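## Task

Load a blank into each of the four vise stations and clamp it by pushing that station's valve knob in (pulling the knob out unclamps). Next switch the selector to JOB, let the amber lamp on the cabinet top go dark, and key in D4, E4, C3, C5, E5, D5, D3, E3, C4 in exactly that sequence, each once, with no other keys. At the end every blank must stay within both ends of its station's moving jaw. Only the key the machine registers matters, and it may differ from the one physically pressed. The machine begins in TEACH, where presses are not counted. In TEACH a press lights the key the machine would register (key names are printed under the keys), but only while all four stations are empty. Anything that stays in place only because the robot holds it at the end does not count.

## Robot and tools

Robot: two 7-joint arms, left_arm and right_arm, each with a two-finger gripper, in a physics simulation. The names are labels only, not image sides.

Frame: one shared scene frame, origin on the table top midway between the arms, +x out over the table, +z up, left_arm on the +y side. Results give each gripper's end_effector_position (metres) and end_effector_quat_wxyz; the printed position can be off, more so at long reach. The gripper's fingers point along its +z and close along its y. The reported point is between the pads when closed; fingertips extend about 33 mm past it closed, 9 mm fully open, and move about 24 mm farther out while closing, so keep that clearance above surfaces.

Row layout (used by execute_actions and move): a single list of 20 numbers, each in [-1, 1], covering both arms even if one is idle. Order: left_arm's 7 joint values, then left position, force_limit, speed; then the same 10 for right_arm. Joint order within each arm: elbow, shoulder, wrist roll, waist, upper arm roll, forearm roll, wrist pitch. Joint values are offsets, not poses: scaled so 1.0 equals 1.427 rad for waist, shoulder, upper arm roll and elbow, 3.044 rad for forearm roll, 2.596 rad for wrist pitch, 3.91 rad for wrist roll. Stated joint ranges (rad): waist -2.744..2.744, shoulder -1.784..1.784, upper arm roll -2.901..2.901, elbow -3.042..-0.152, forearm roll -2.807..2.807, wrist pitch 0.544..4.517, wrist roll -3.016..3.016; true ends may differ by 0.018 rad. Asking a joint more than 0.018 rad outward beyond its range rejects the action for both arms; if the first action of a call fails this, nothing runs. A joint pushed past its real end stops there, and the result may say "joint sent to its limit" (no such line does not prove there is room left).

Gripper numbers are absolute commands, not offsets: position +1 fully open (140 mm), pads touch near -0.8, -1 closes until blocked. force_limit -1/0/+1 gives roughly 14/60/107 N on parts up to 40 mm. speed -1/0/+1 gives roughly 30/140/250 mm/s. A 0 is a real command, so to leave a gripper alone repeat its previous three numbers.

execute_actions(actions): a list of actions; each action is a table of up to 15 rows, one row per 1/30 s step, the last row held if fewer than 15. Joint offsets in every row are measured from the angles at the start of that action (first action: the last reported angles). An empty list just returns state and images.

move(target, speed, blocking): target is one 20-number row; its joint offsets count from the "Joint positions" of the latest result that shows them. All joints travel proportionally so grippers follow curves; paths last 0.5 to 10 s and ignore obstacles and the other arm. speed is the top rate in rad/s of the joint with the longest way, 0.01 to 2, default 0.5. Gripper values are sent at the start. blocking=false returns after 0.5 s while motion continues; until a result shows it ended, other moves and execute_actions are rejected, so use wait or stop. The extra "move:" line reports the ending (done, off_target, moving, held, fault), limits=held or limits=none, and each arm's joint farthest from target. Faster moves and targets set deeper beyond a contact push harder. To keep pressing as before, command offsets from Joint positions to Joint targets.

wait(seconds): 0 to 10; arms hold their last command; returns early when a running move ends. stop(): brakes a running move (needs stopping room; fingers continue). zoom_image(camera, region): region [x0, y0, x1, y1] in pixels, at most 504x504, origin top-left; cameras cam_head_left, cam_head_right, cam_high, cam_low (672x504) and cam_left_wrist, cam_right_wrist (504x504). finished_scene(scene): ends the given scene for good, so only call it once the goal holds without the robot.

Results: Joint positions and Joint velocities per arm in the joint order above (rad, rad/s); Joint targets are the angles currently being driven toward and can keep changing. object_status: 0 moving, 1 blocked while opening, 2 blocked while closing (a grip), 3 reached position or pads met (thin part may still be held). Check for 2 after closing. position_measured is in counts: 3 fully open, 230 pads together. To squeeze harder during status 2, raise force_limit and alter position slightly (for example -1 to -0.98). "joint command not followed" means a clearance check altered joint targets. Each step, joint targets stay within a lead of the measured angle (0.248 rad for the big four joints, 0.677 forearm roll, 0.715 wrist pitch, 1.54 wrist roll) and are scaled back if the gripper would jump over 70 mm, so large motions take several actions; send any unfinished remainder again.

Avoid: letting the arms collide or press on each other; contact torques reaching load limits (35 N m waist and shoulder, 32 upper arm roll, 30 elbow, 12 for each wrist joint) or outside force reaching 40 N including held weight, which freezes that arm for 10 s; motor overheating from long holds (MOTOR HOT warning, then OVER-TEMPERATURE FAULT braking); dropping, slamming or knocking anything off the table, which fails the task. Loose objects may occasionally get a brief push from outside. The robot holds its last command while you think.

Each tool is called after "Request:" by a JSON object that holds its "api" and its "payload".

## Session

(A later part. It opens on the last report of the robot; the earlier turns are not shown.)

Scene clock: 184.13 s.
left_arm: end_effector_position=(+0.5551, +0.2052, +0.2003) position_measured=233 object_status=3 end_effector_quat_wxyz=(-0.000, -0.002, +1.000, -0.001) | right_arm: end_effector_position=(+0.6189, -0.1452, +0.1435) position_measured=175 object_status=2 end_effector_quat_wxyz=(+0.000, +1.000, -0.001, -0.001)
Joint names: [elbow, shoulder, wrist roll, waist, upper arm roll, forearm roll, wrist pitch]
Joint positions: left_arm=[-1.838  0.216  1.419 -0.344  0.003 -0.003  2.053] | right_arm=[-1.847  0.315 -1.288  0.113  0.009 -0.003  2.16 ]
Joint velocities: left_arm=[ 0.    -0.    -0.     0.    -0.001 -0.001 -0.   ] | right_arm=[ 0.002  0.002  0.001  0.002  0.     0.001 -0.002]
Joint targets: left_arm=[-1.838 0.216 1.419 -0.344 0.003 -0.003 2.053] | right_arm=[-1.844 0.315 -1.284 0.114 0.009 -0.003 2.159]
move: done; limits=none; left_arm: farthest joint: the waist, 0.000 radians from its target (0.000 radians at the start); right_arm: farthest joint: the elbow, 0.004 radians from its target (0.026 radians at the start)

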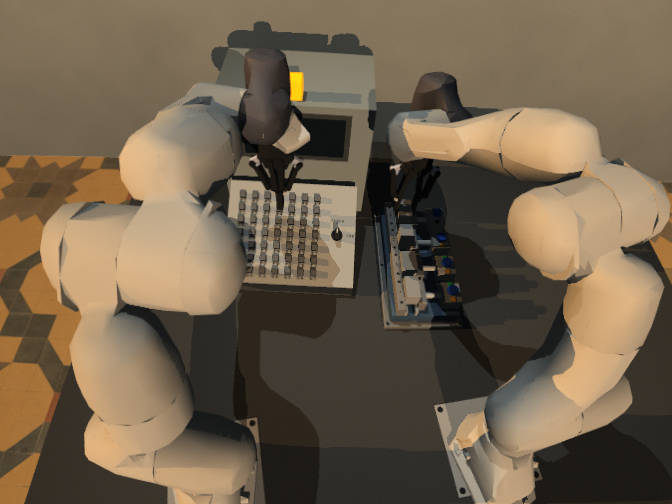

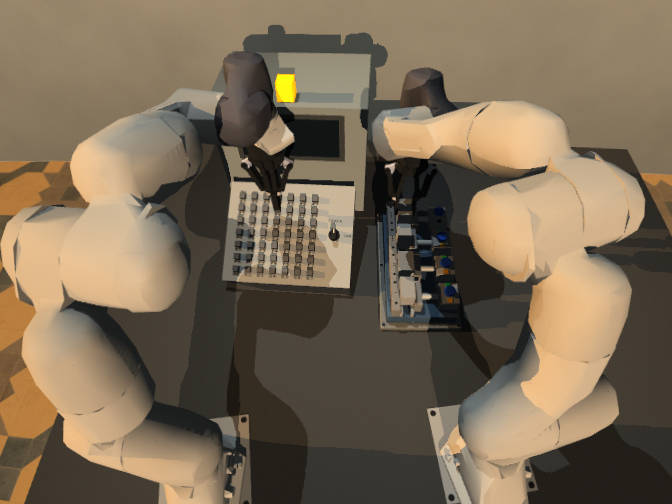

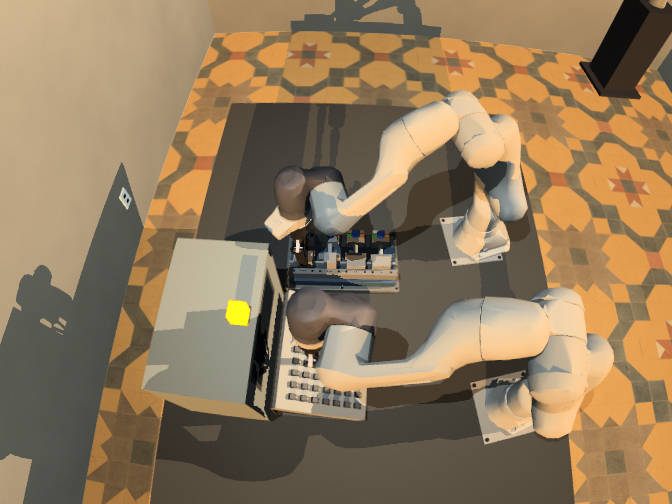

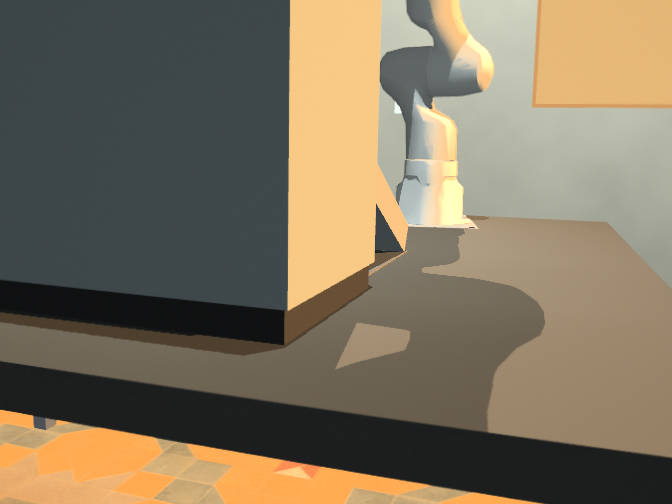

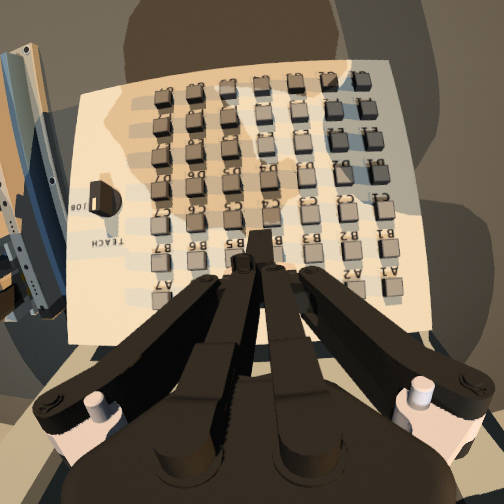

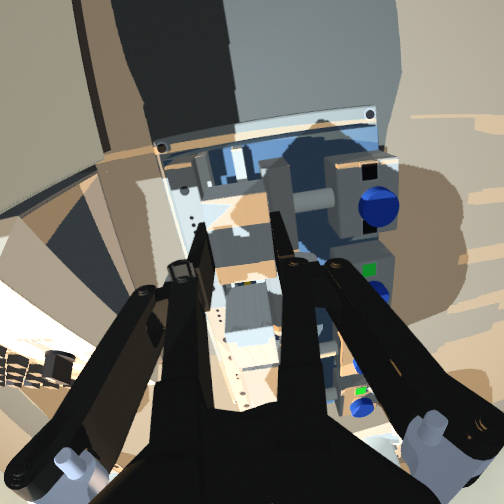

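Request:
{"api": "move", "payload": {"target": [0,0,0,0,0,0,0,-1,0,1, -0.0125,0.0149,0,0,0,0,0.0162,-1,0.2,-0.3], "speed": 0.04}}

Request:
{"api": "zoom_image", "payload": {"camera": "cam_right_wrist", "region": [150, 110, 350, 310]}}

Request:
{"api": "zoom_image", "payload": {"camera": "cam_high", "region": [284, 235, 344, 280]}}

Scene clock: 186.67 s.
left_arm: end_effector_position=(+0.5551, +0.2053, +0.2003) position_measured=233 object_status=3 end_effector_quat_wxyz=(-0.000, -0.002, +1.000, -0.001) | right_arm: end_effector_position=(+0.6194, -0.1445, +0.1278) position_measured=175 object_status=2 end_effector_quat_wxyz=(-0.000, +1.000, -0.000, +0.000)
Joint names: [elbow, shoulder, wrist roll, waist, upper arm roll, forearm roll, wrist pitch]
Joint positions: left_arm=[-1.838  0.216  1.419 -0.344  0.003 -0.003  2.053] | right_arm=[-1.864  0.334 -1.288  0.114  0.009 -0.003  2.198]
Joint velocities: left_arm=[-0.     0.    -0.001  0.001  0.     0.001  0.001] | right_arm=[-0.    -0.001  0.     0.    -0.001 -0.001  0.004]
Joint targets: left_arm=[-1.838 0.216 1.419 -0.344 0.003 -0.003 2.053] | right_arm=[-1.865 0.336 -1.288 0.113 0.009 -0.003 2.202]
move: done; limits=none; left_arm: farthest joint: the waist, 0.000 radians from its target (0.000 radians at the start); right_arm: farthest joint: the wrist pitch, 0.004 radians from its target (0.042 radians at the start)

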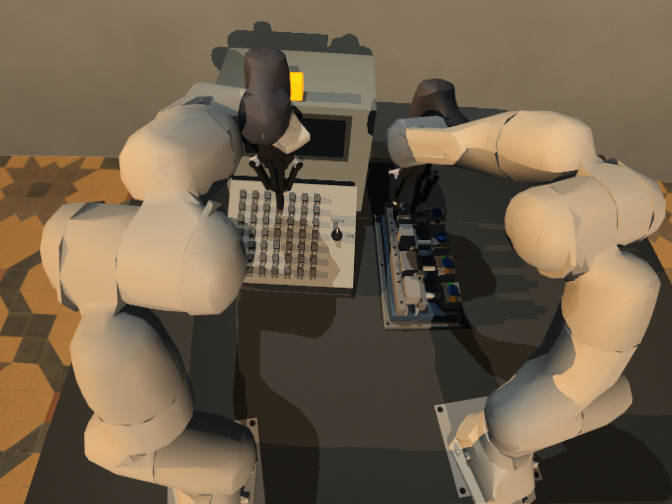

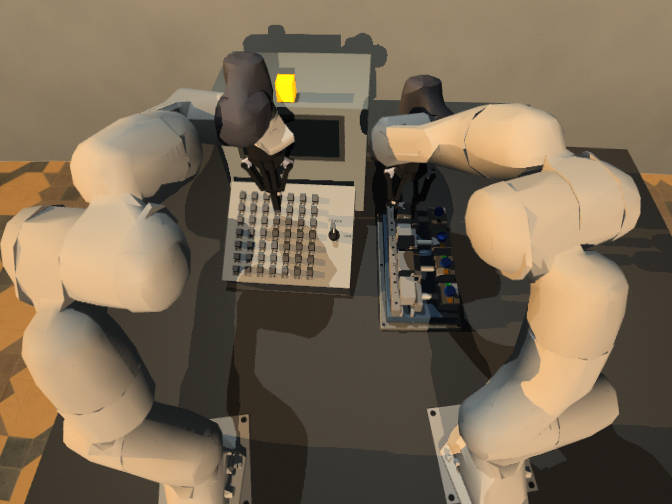

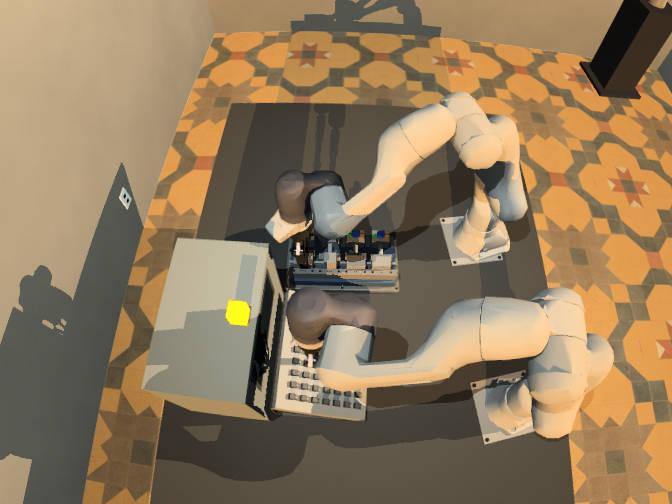

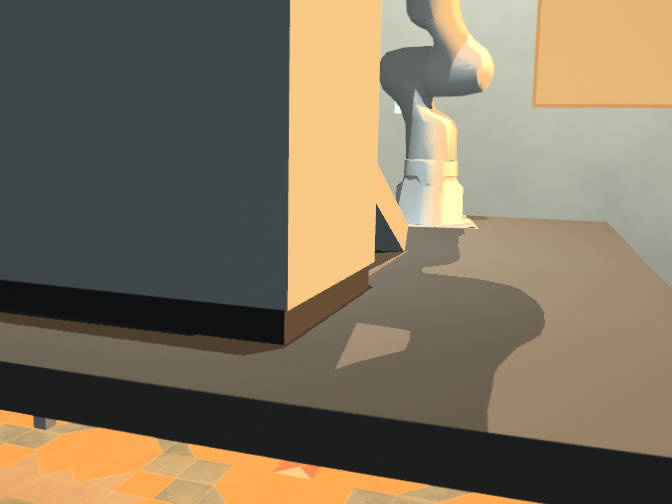

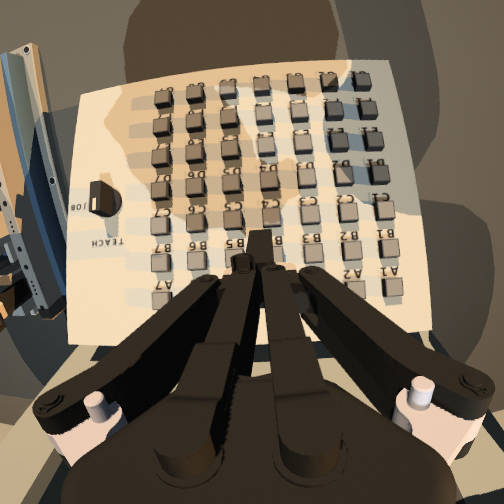

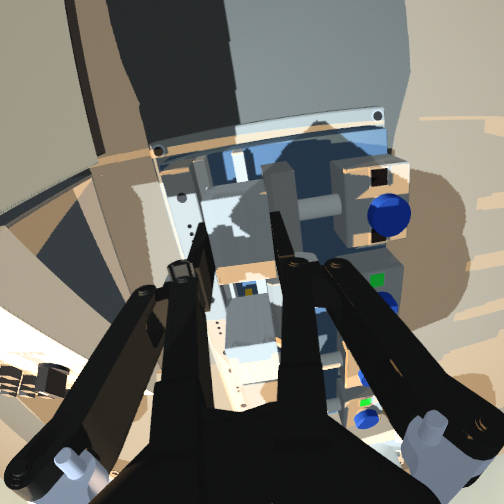

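Region (150, 110, 350, 310) of cam_right_wrist's 504x504 image, scaled by 2.520, with more detail than that image has.

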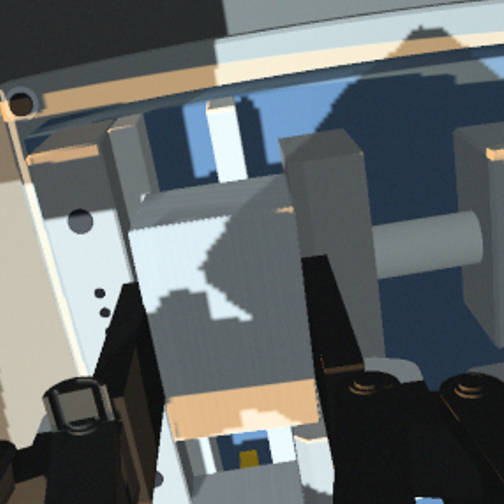

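Region (284, 235, 344, 280) of cam_high's 672x504 image, scaled by 8.400, with more detail than that image has; it fills the top 378 rows of this view, and the rest is white.

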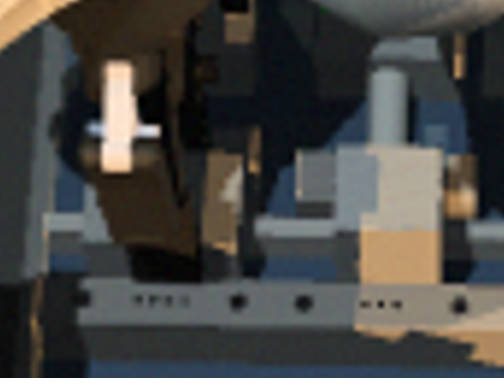

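Request:
{"api": "move", "payload": {"target": [0,0,0,0,0,0,0,-1,0,1, -0.0035,0.0047,0,0,0,0,0.0049,-1,0.2,-0.3], "speed": 0.03}}

Request:
{"api": "zoom_image", "payload": {"camera": "cam_right_wrist", "region": [150, 110, 350, 310]}}

Request:
{"api": "zoom_image", "payload": {"camera": "cam_high", "region": [284, 235, 344, 280]}}

Scene clock: 188.03 s.
left_arm: end_effector_position=(+0.5551, +0.2053, +0.2003) position_measured=233 object_status=3 end_effector_quat_wxyz=(-0.000, -0.002, +1.000, -0.001) | right_arm: end_effector_position=(+0.6208, -0.1441, +0.1276) position_measured=175 object_status=2 end_effector_quat_wxyz=(-0.001, +1.000, -0.000, +0.003)
Joint names: [elbow, shoulder, wrist roll, waist, upper arm roll, forearm roll, wrist pitch]
Joint positions: left_arm=[-1.838  0.216  1.419 -0.344  0.003 -0.003  2.053] | right_arm=[-1.865  0.334 -1.288  0.114  0.009 -0.003  2.205]
Joint velocities: left_arm=[-0.001  0.     0.    -0.001 -0.001  0.001  0.   ] | right_arm=[ 0.001 -0.001  0.002 -0.     0.001 -0.001  0.005]
Joint targets: left_arm=[-1.838 0.216 1.419 -0.344 0.003 -0.003 2.053] | right_arm=[-1.869 0.340 -1.288 0.114 0.009 -0.003 2.211]
move: done; limits=none; left_arm: farthest joint: the waist, 0.000 radians from its target (0.000 radians at the start); right_arm: farthest joint: the shoulder, 0.007 radians from its target (0.007 radians at the start)

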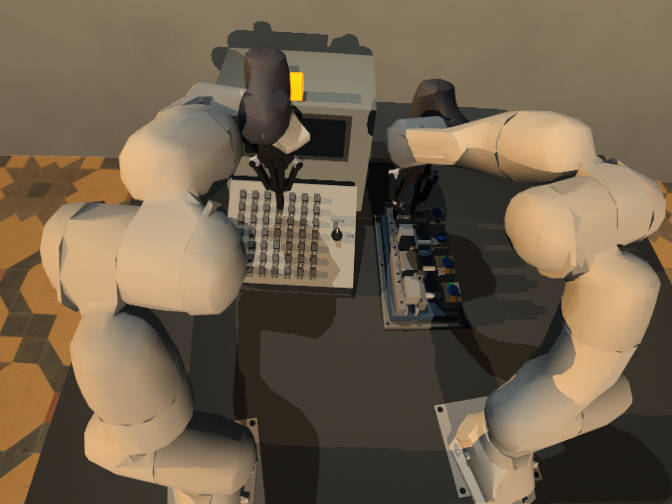

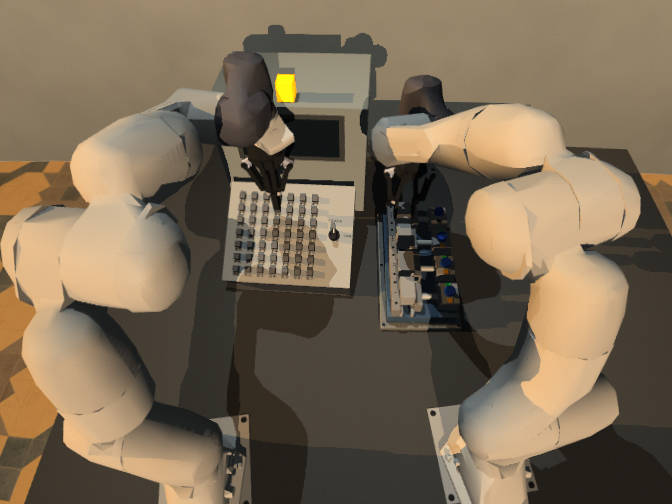

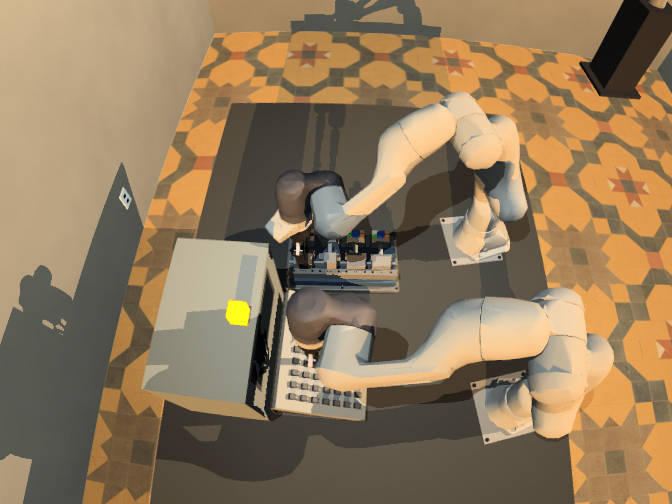

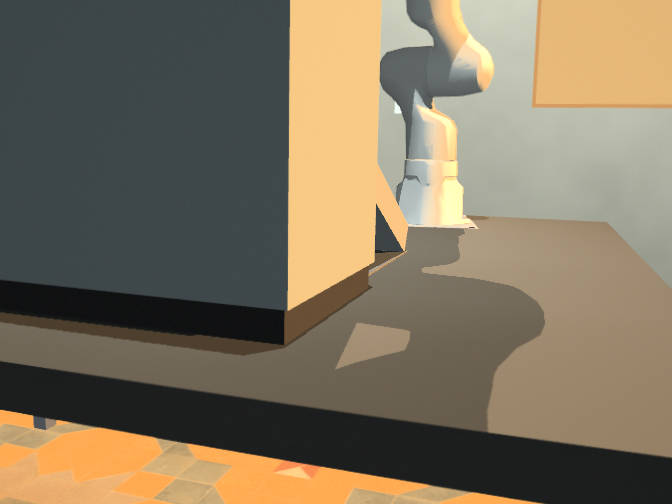

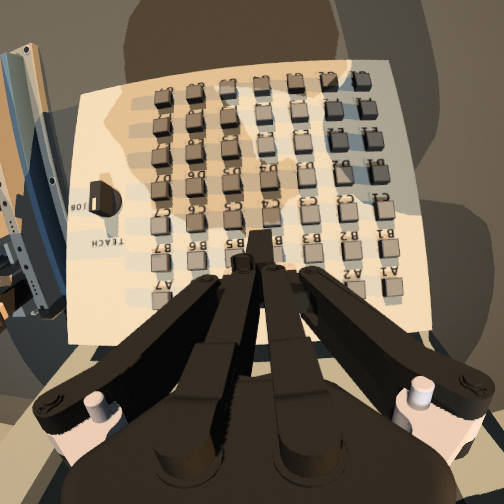

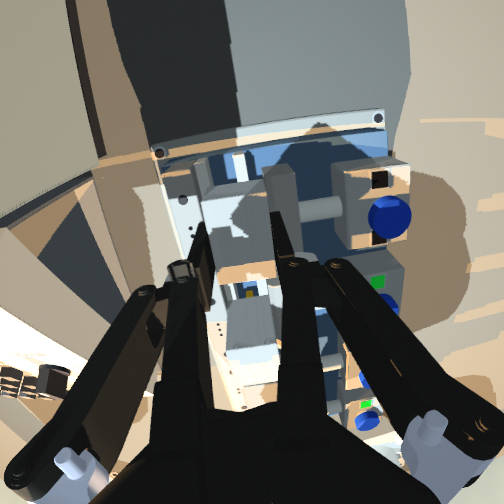

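Region (150, 110, 350, 310) of cam_right_wrist's 504x504 image, scaled by 2.520, with more detail than that image has.

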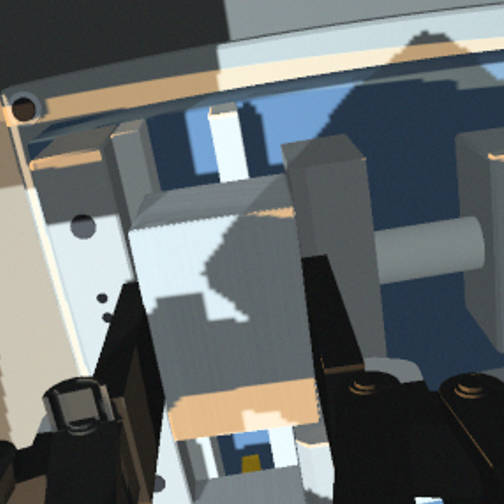

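Region (284, 235, 344, 280) of cam_high's 672x504 image, scaled by 8.400, with more detail than that image has; it fills the top 378 rows of this view, and the rest is white.

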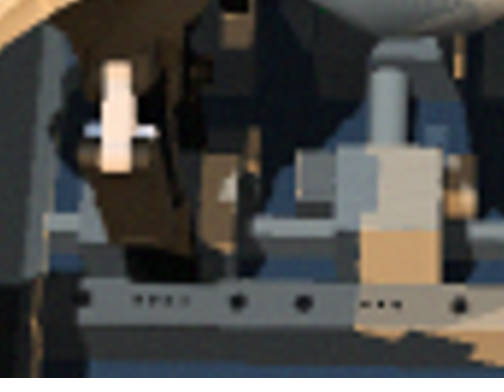

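Request:
{"api": "move", "payload": {"target": [0,0,0,0,0,0,0,-1,0,1, 0,0,0,0,0,0,-0.002,-0.15,0.2,-0.3], "speed": 0.05}}

Request:
{"api": "move", "payload": {"target": [0,0,0,0,0,0,0,-1,0,1, 0.036,-0.039,0,0,0,0,-0.042,-0.15,0.2,-0.3], "speed": 0.15}}

Request:
{"api": "zoom_image", "payload": {"camera": "cam_right_wrist", "region": [150, 110, 350, 310]}}

Request:
{"api": "zoom_image", "payload": {"camera": "cam_high", "region": [284, 235, 344, 280]}}

Scene clock: 190.00 s.
left_arm: end_effector_position=(+0.5551, +0.2053, +0.2003) position_measured=233 object_status=3 end_effector_quat_wxyz=(-0.000, -0.002, +1.000, -0.001) | right_arm: end_effector_position=(+0.6198, -0.1443, +0.1273) position_measured=148 object_status=3 end_effector_quat_wxyz=(-0.001, +1.000, -0.000, +0.001)
Joint names: [elbow, shoulder, wrist roll, waist, upper arm roll, forearm roll, wrist pitch]
Joint positions: left_arm=[-1.838  0.216  1.419 -0.344  0.003 -0.003  2.053] | right_arm=[-1.865  0.334 -1.288  0.114  0.009 -0.003  2.202]
Joint velocities: left_arm=[-0.001 -0.    -0.001  0.001 -0.     0.    -0.   ] | right_arm=[-0.001 -0.     0.    -0.     0.001 -0.    -0.002]
Joint targets: left_arm=[-1.838 0.216 1.419 -0.344 0.003 -0.003 2.053] | right_arm=[-1.865 0.334 -1.288 0.114 0.009 -0.003 2.200]
move: done; limits=none; left_arm: farthest joint: the waist, 0.000 radians from its target (0.000 radians at the start); right_arm: farthest joint: the wrist pitch, 0.002 radians from its target (0.006 radians at the start)

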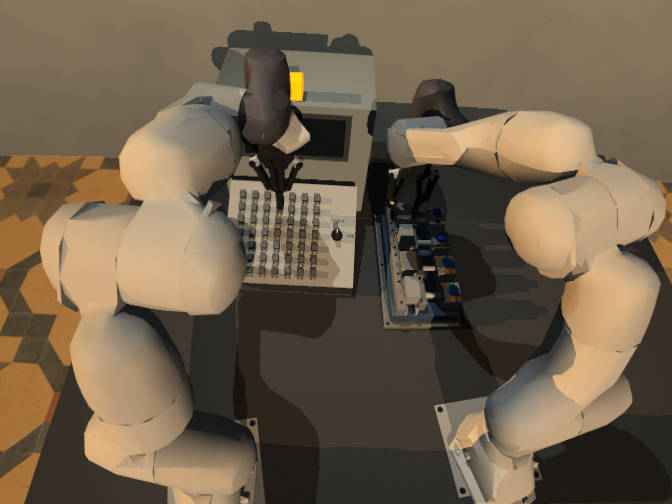

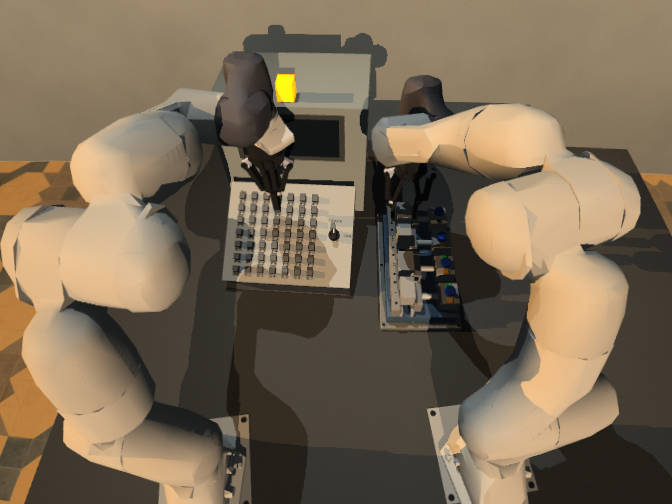

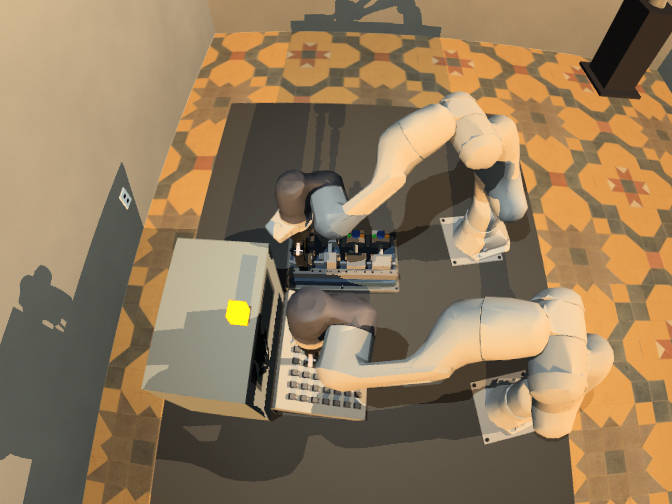

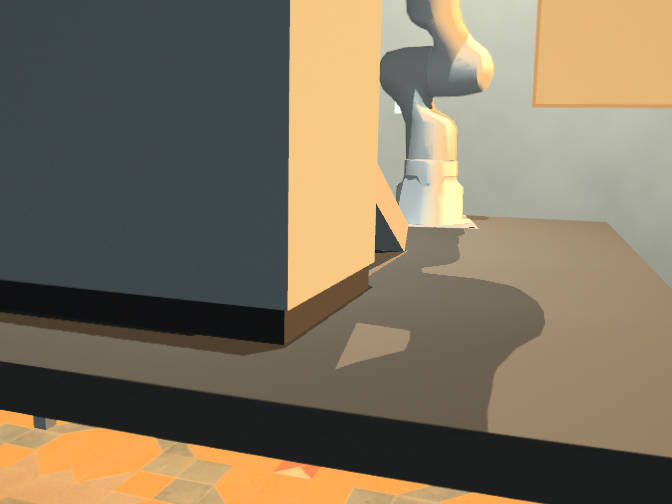

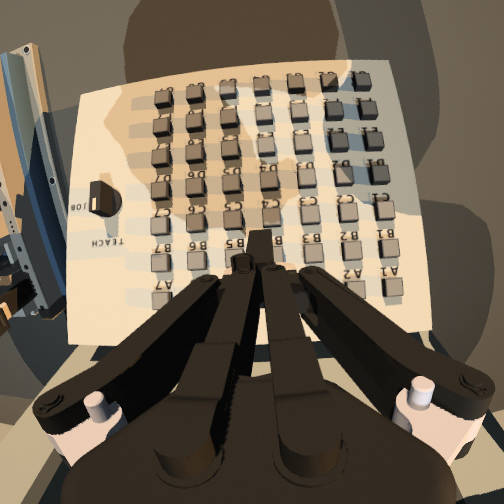

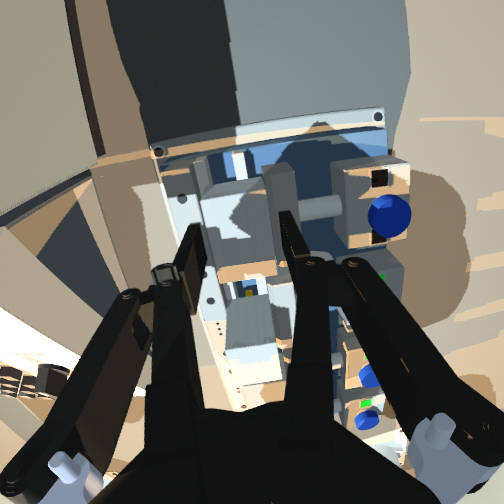

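Scene clock: 191.33 s.
left_arm: end_effector_position=(+0.5551, +0.2053, +0.2003) position_measured=233 object_status=3 end_effector_quat_wxyz=(-0.000, -0.002, +1.000, -0.001) | right_arm: end_effector_position=(+0.6190, -0.1448, +0.1752) position_measured=148 object_status=3 end_effector_quat_wxyz=(-0.000, +1.000, -0.001, +0.001)
Joint names: [elbow, shoulder, wrist roll, waist, upper arm roll, forearm roll, wrist pitch]
Joint positions: left_arm=[-1.838  0.216  1.419 -0.344  0.003 -0.003  2.053] | right_arm=[-1.815  0.279 -1.288  0.114  0.009 -0.003  2.096]
Joint velocities: left_arm=[ 0.001  0.001 -0.001  0.002 -0.002  0.    -0.001] | right_arm=[-0.    -0.001  0.     0.    -0.001  0.001 -0.005]
Joint targets: left_arm=[-1.838 0.216 1.419 -0.344 0.003 -0.003 2.053] | right_arm=[-1.814 0.278 -1.288 0.114 0.009 -0.003 2.093]
move: done; limits=none; left_arm: farthest joint: the waist, 0.000 radians from its target (0.000 radians at the start); right_arm: farthest joint: the wrist pitch, 0.003 radians from its target (0.109 radians at the start)

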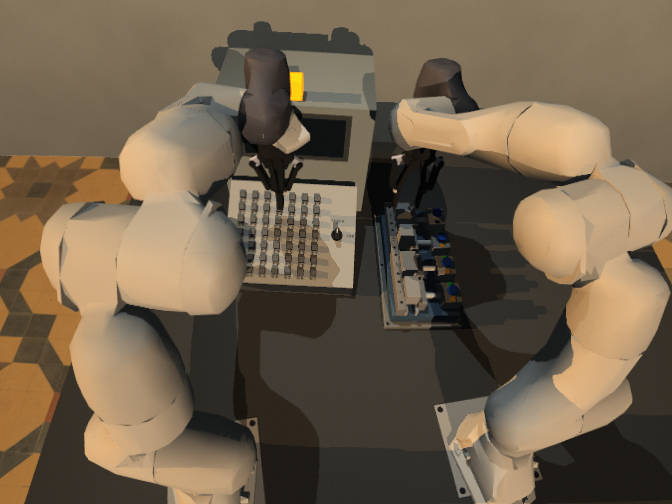

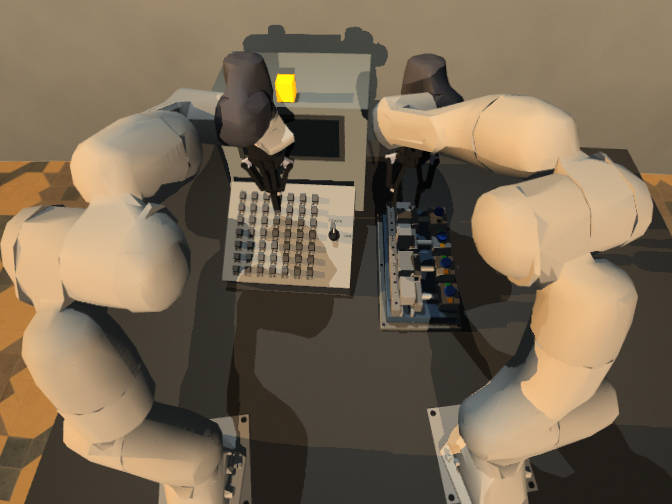

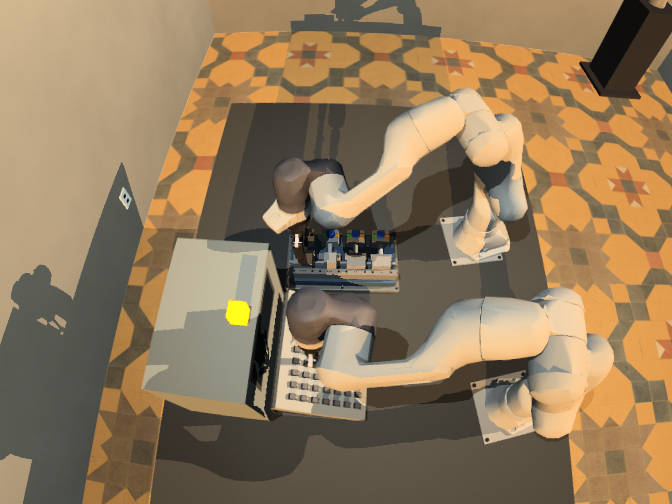

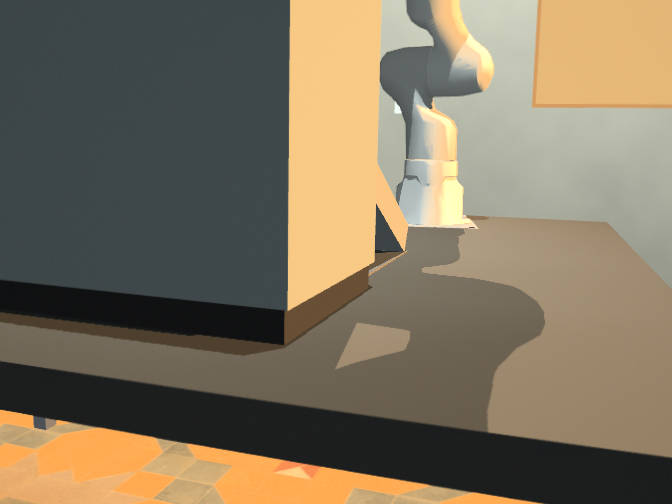

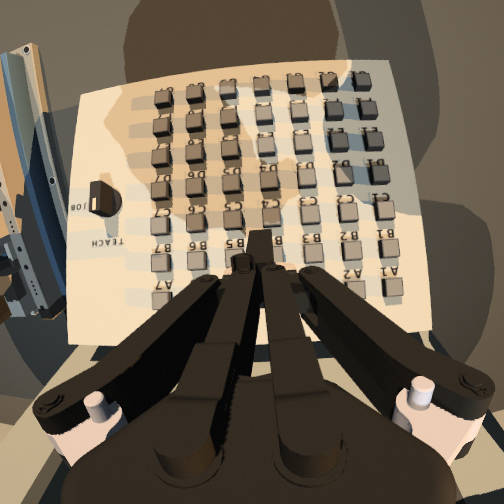

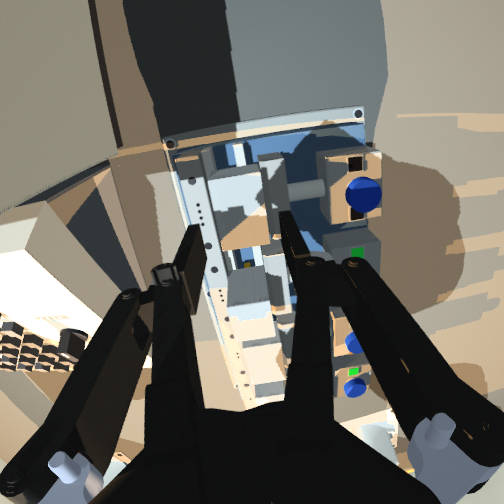

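Region (150, 110, 350, 310) of cam_right_wrist's 504x504 image, scaled by 2.520, with more detail than that image has.

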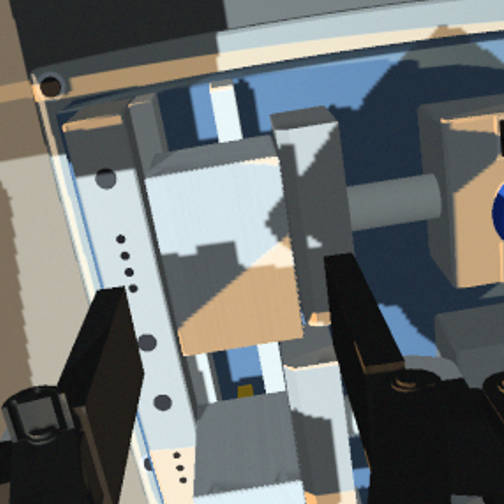

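Region (284, 235, 344, 280) of cam_high's 672x504 image, scaled by 8.400, with more detail than that image has; it fills the top 378 rows of this view, and the rest is white.

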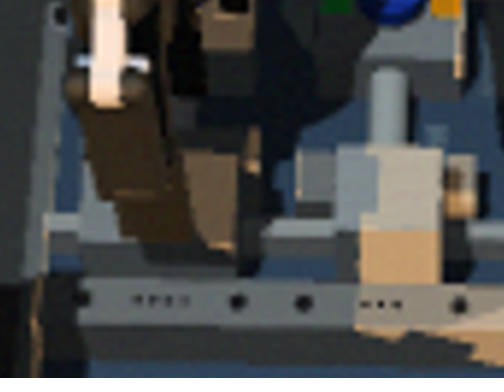

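Request:
{"api": "move", "payload": {"target": [0,0,-0.0632,-0.1745,0,0,0,-0.45,0,0, -0.0397,-0.0232,-0.0436,-0.1162,0,0,0.0094,-1,0,1], "speed": 0.3}}

Scene clock: 194.20 s.
left_arm: end_effector_position=(+0.5132, +0.0571, +0.2003) position_measured=186 object_status=3 end_effector_quat_wxyz=(-0.001, +0.002, +1.000, -0.001) | right_arm: end_effector_position=(+0.6273, -0.2485, +0.1711) position_measured=233 object_status=3 end_effector_quat_wxyz=(+0.000, +1.000, -0.001, +0.000)
Joint names: [elbow, shoulder, wrist roll, waist, upper arm roll, forearm roll, wrist pitch]
Joint positions: left_arm=[-1.838  0.216  1.177 -0.594  0.001 -0.003  2.053] | right_arm=[-1.87   0.248 -1.453 -0.052  0.008 -0.003  2.118]
Joint velocities: left_arm=[ 0.    -0.    -0.007  0.     0.001 -0.001 -0.   ] | right_arm=[ 0.002 -0.001 -0.004 -0.001 -0.001 -0.001 -0.   ]
Joint targets: left_arm=[-1.838 0.216 1.172 -0.593 0.003 -0.003 2.053] | right_arm=[-1.872 0.246 -1.458 -0.052 0.009 -0.003 2.120]
move: done; limits=none; left_arm: farthest joint: the wrist roll, 0.005 radians from its target (0.247 radians at the start); right_arm: farthest joint: the wrist roll, 0.006 radians from its target (0.171 radians at the start)

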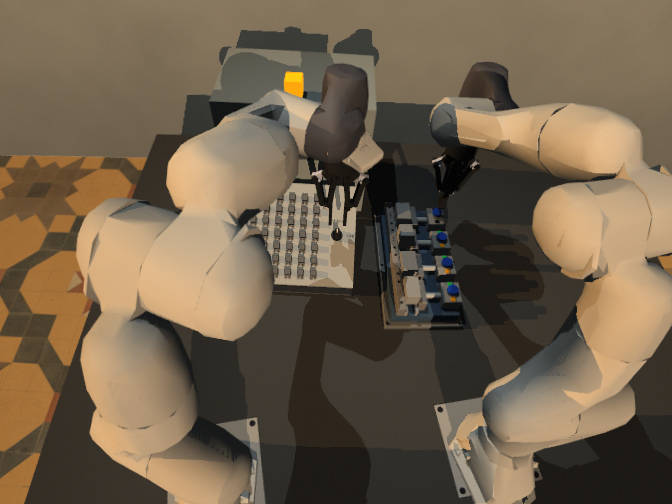

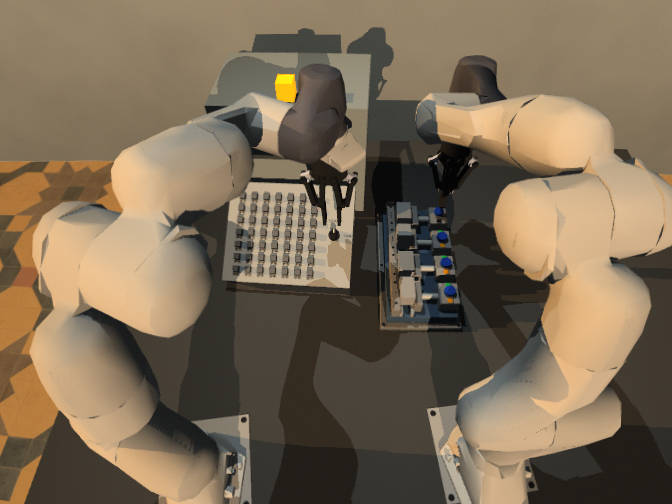

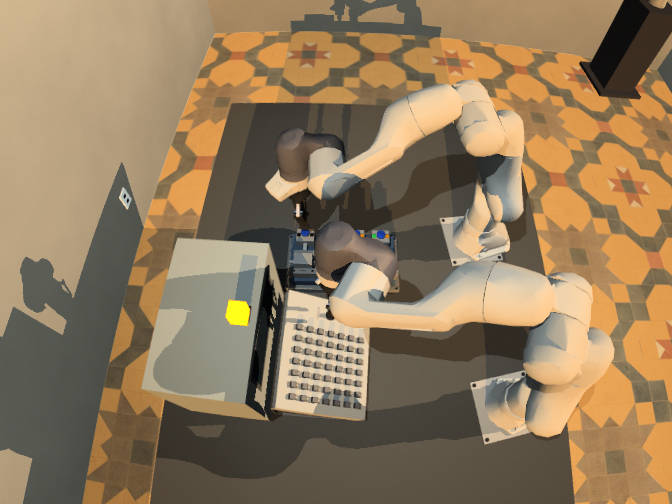

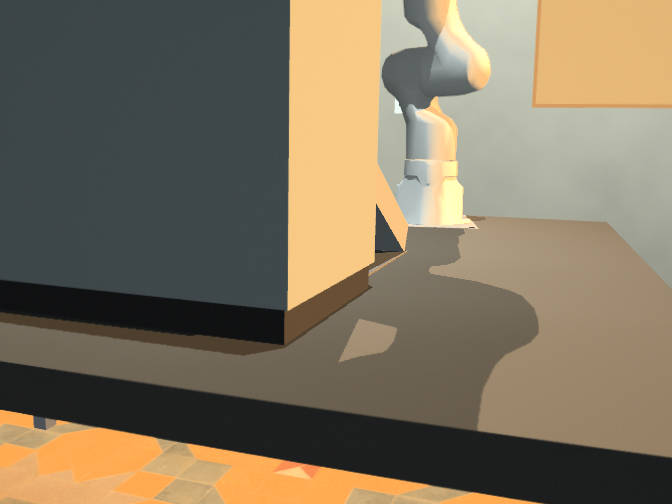

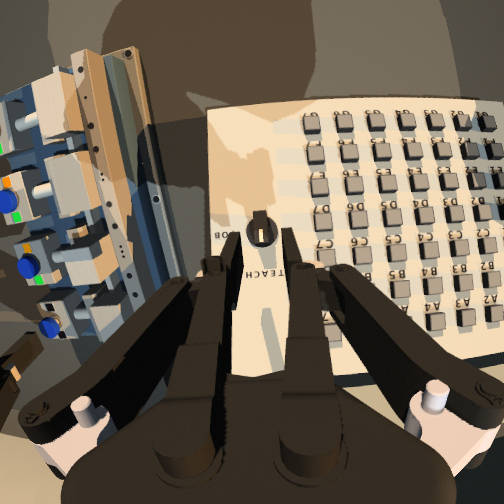

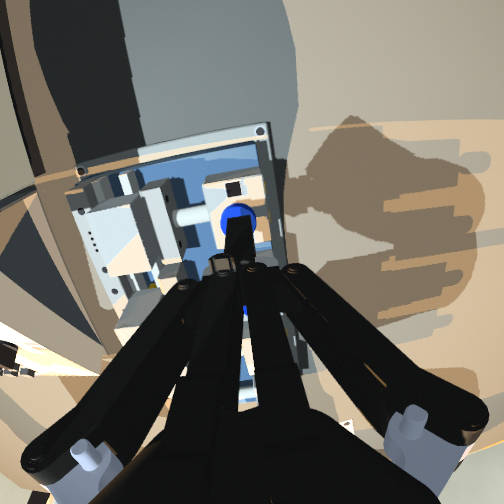

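Let me check the station-4 centring once more before clamping.

Request:
{"api": "zoom_image", "payload": {"camera": "cam_right_wrist", "region": [60, 150, 220, 310]}}

Request:
{"api": "zoom_image", "payload": {"camera": "cam_high", "region": [284, 235, 344, 280]}}

Request:
{"api": "zoom_image", "payload": {"camera": "cam_head_right", "region": [370, 185, 450, 265]}}

Region (60, 150, 220, 310) of cam_right_wrist's 504x504 image, scaled by 3.150, with more detail than that image has.

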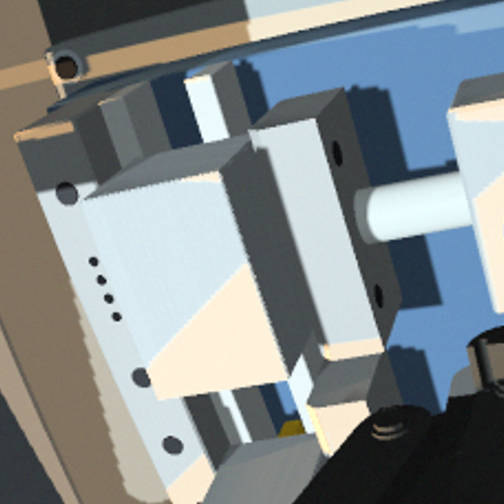

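Region (284, 235, 344, 280) of cam_high's 672x504 image, scaled by 8.400, with more detail than that image has; it fills the top 378 rows of this view, and the rest is white.

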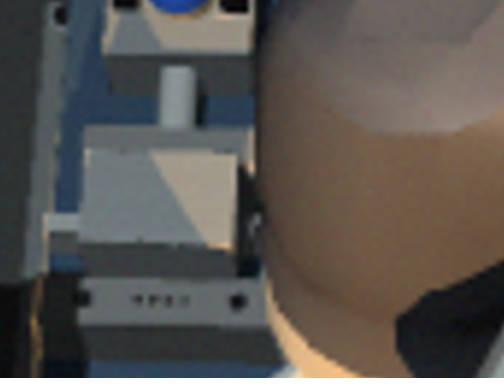

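Region (370, 185, 450, 265) of cam_head_right's 672x504 image, scaled by 6.300, with more detail than that image has.

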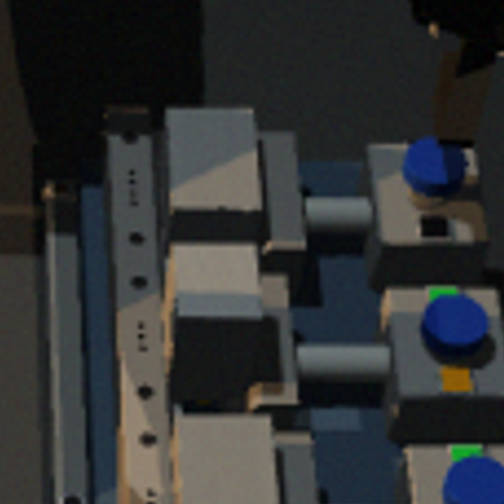

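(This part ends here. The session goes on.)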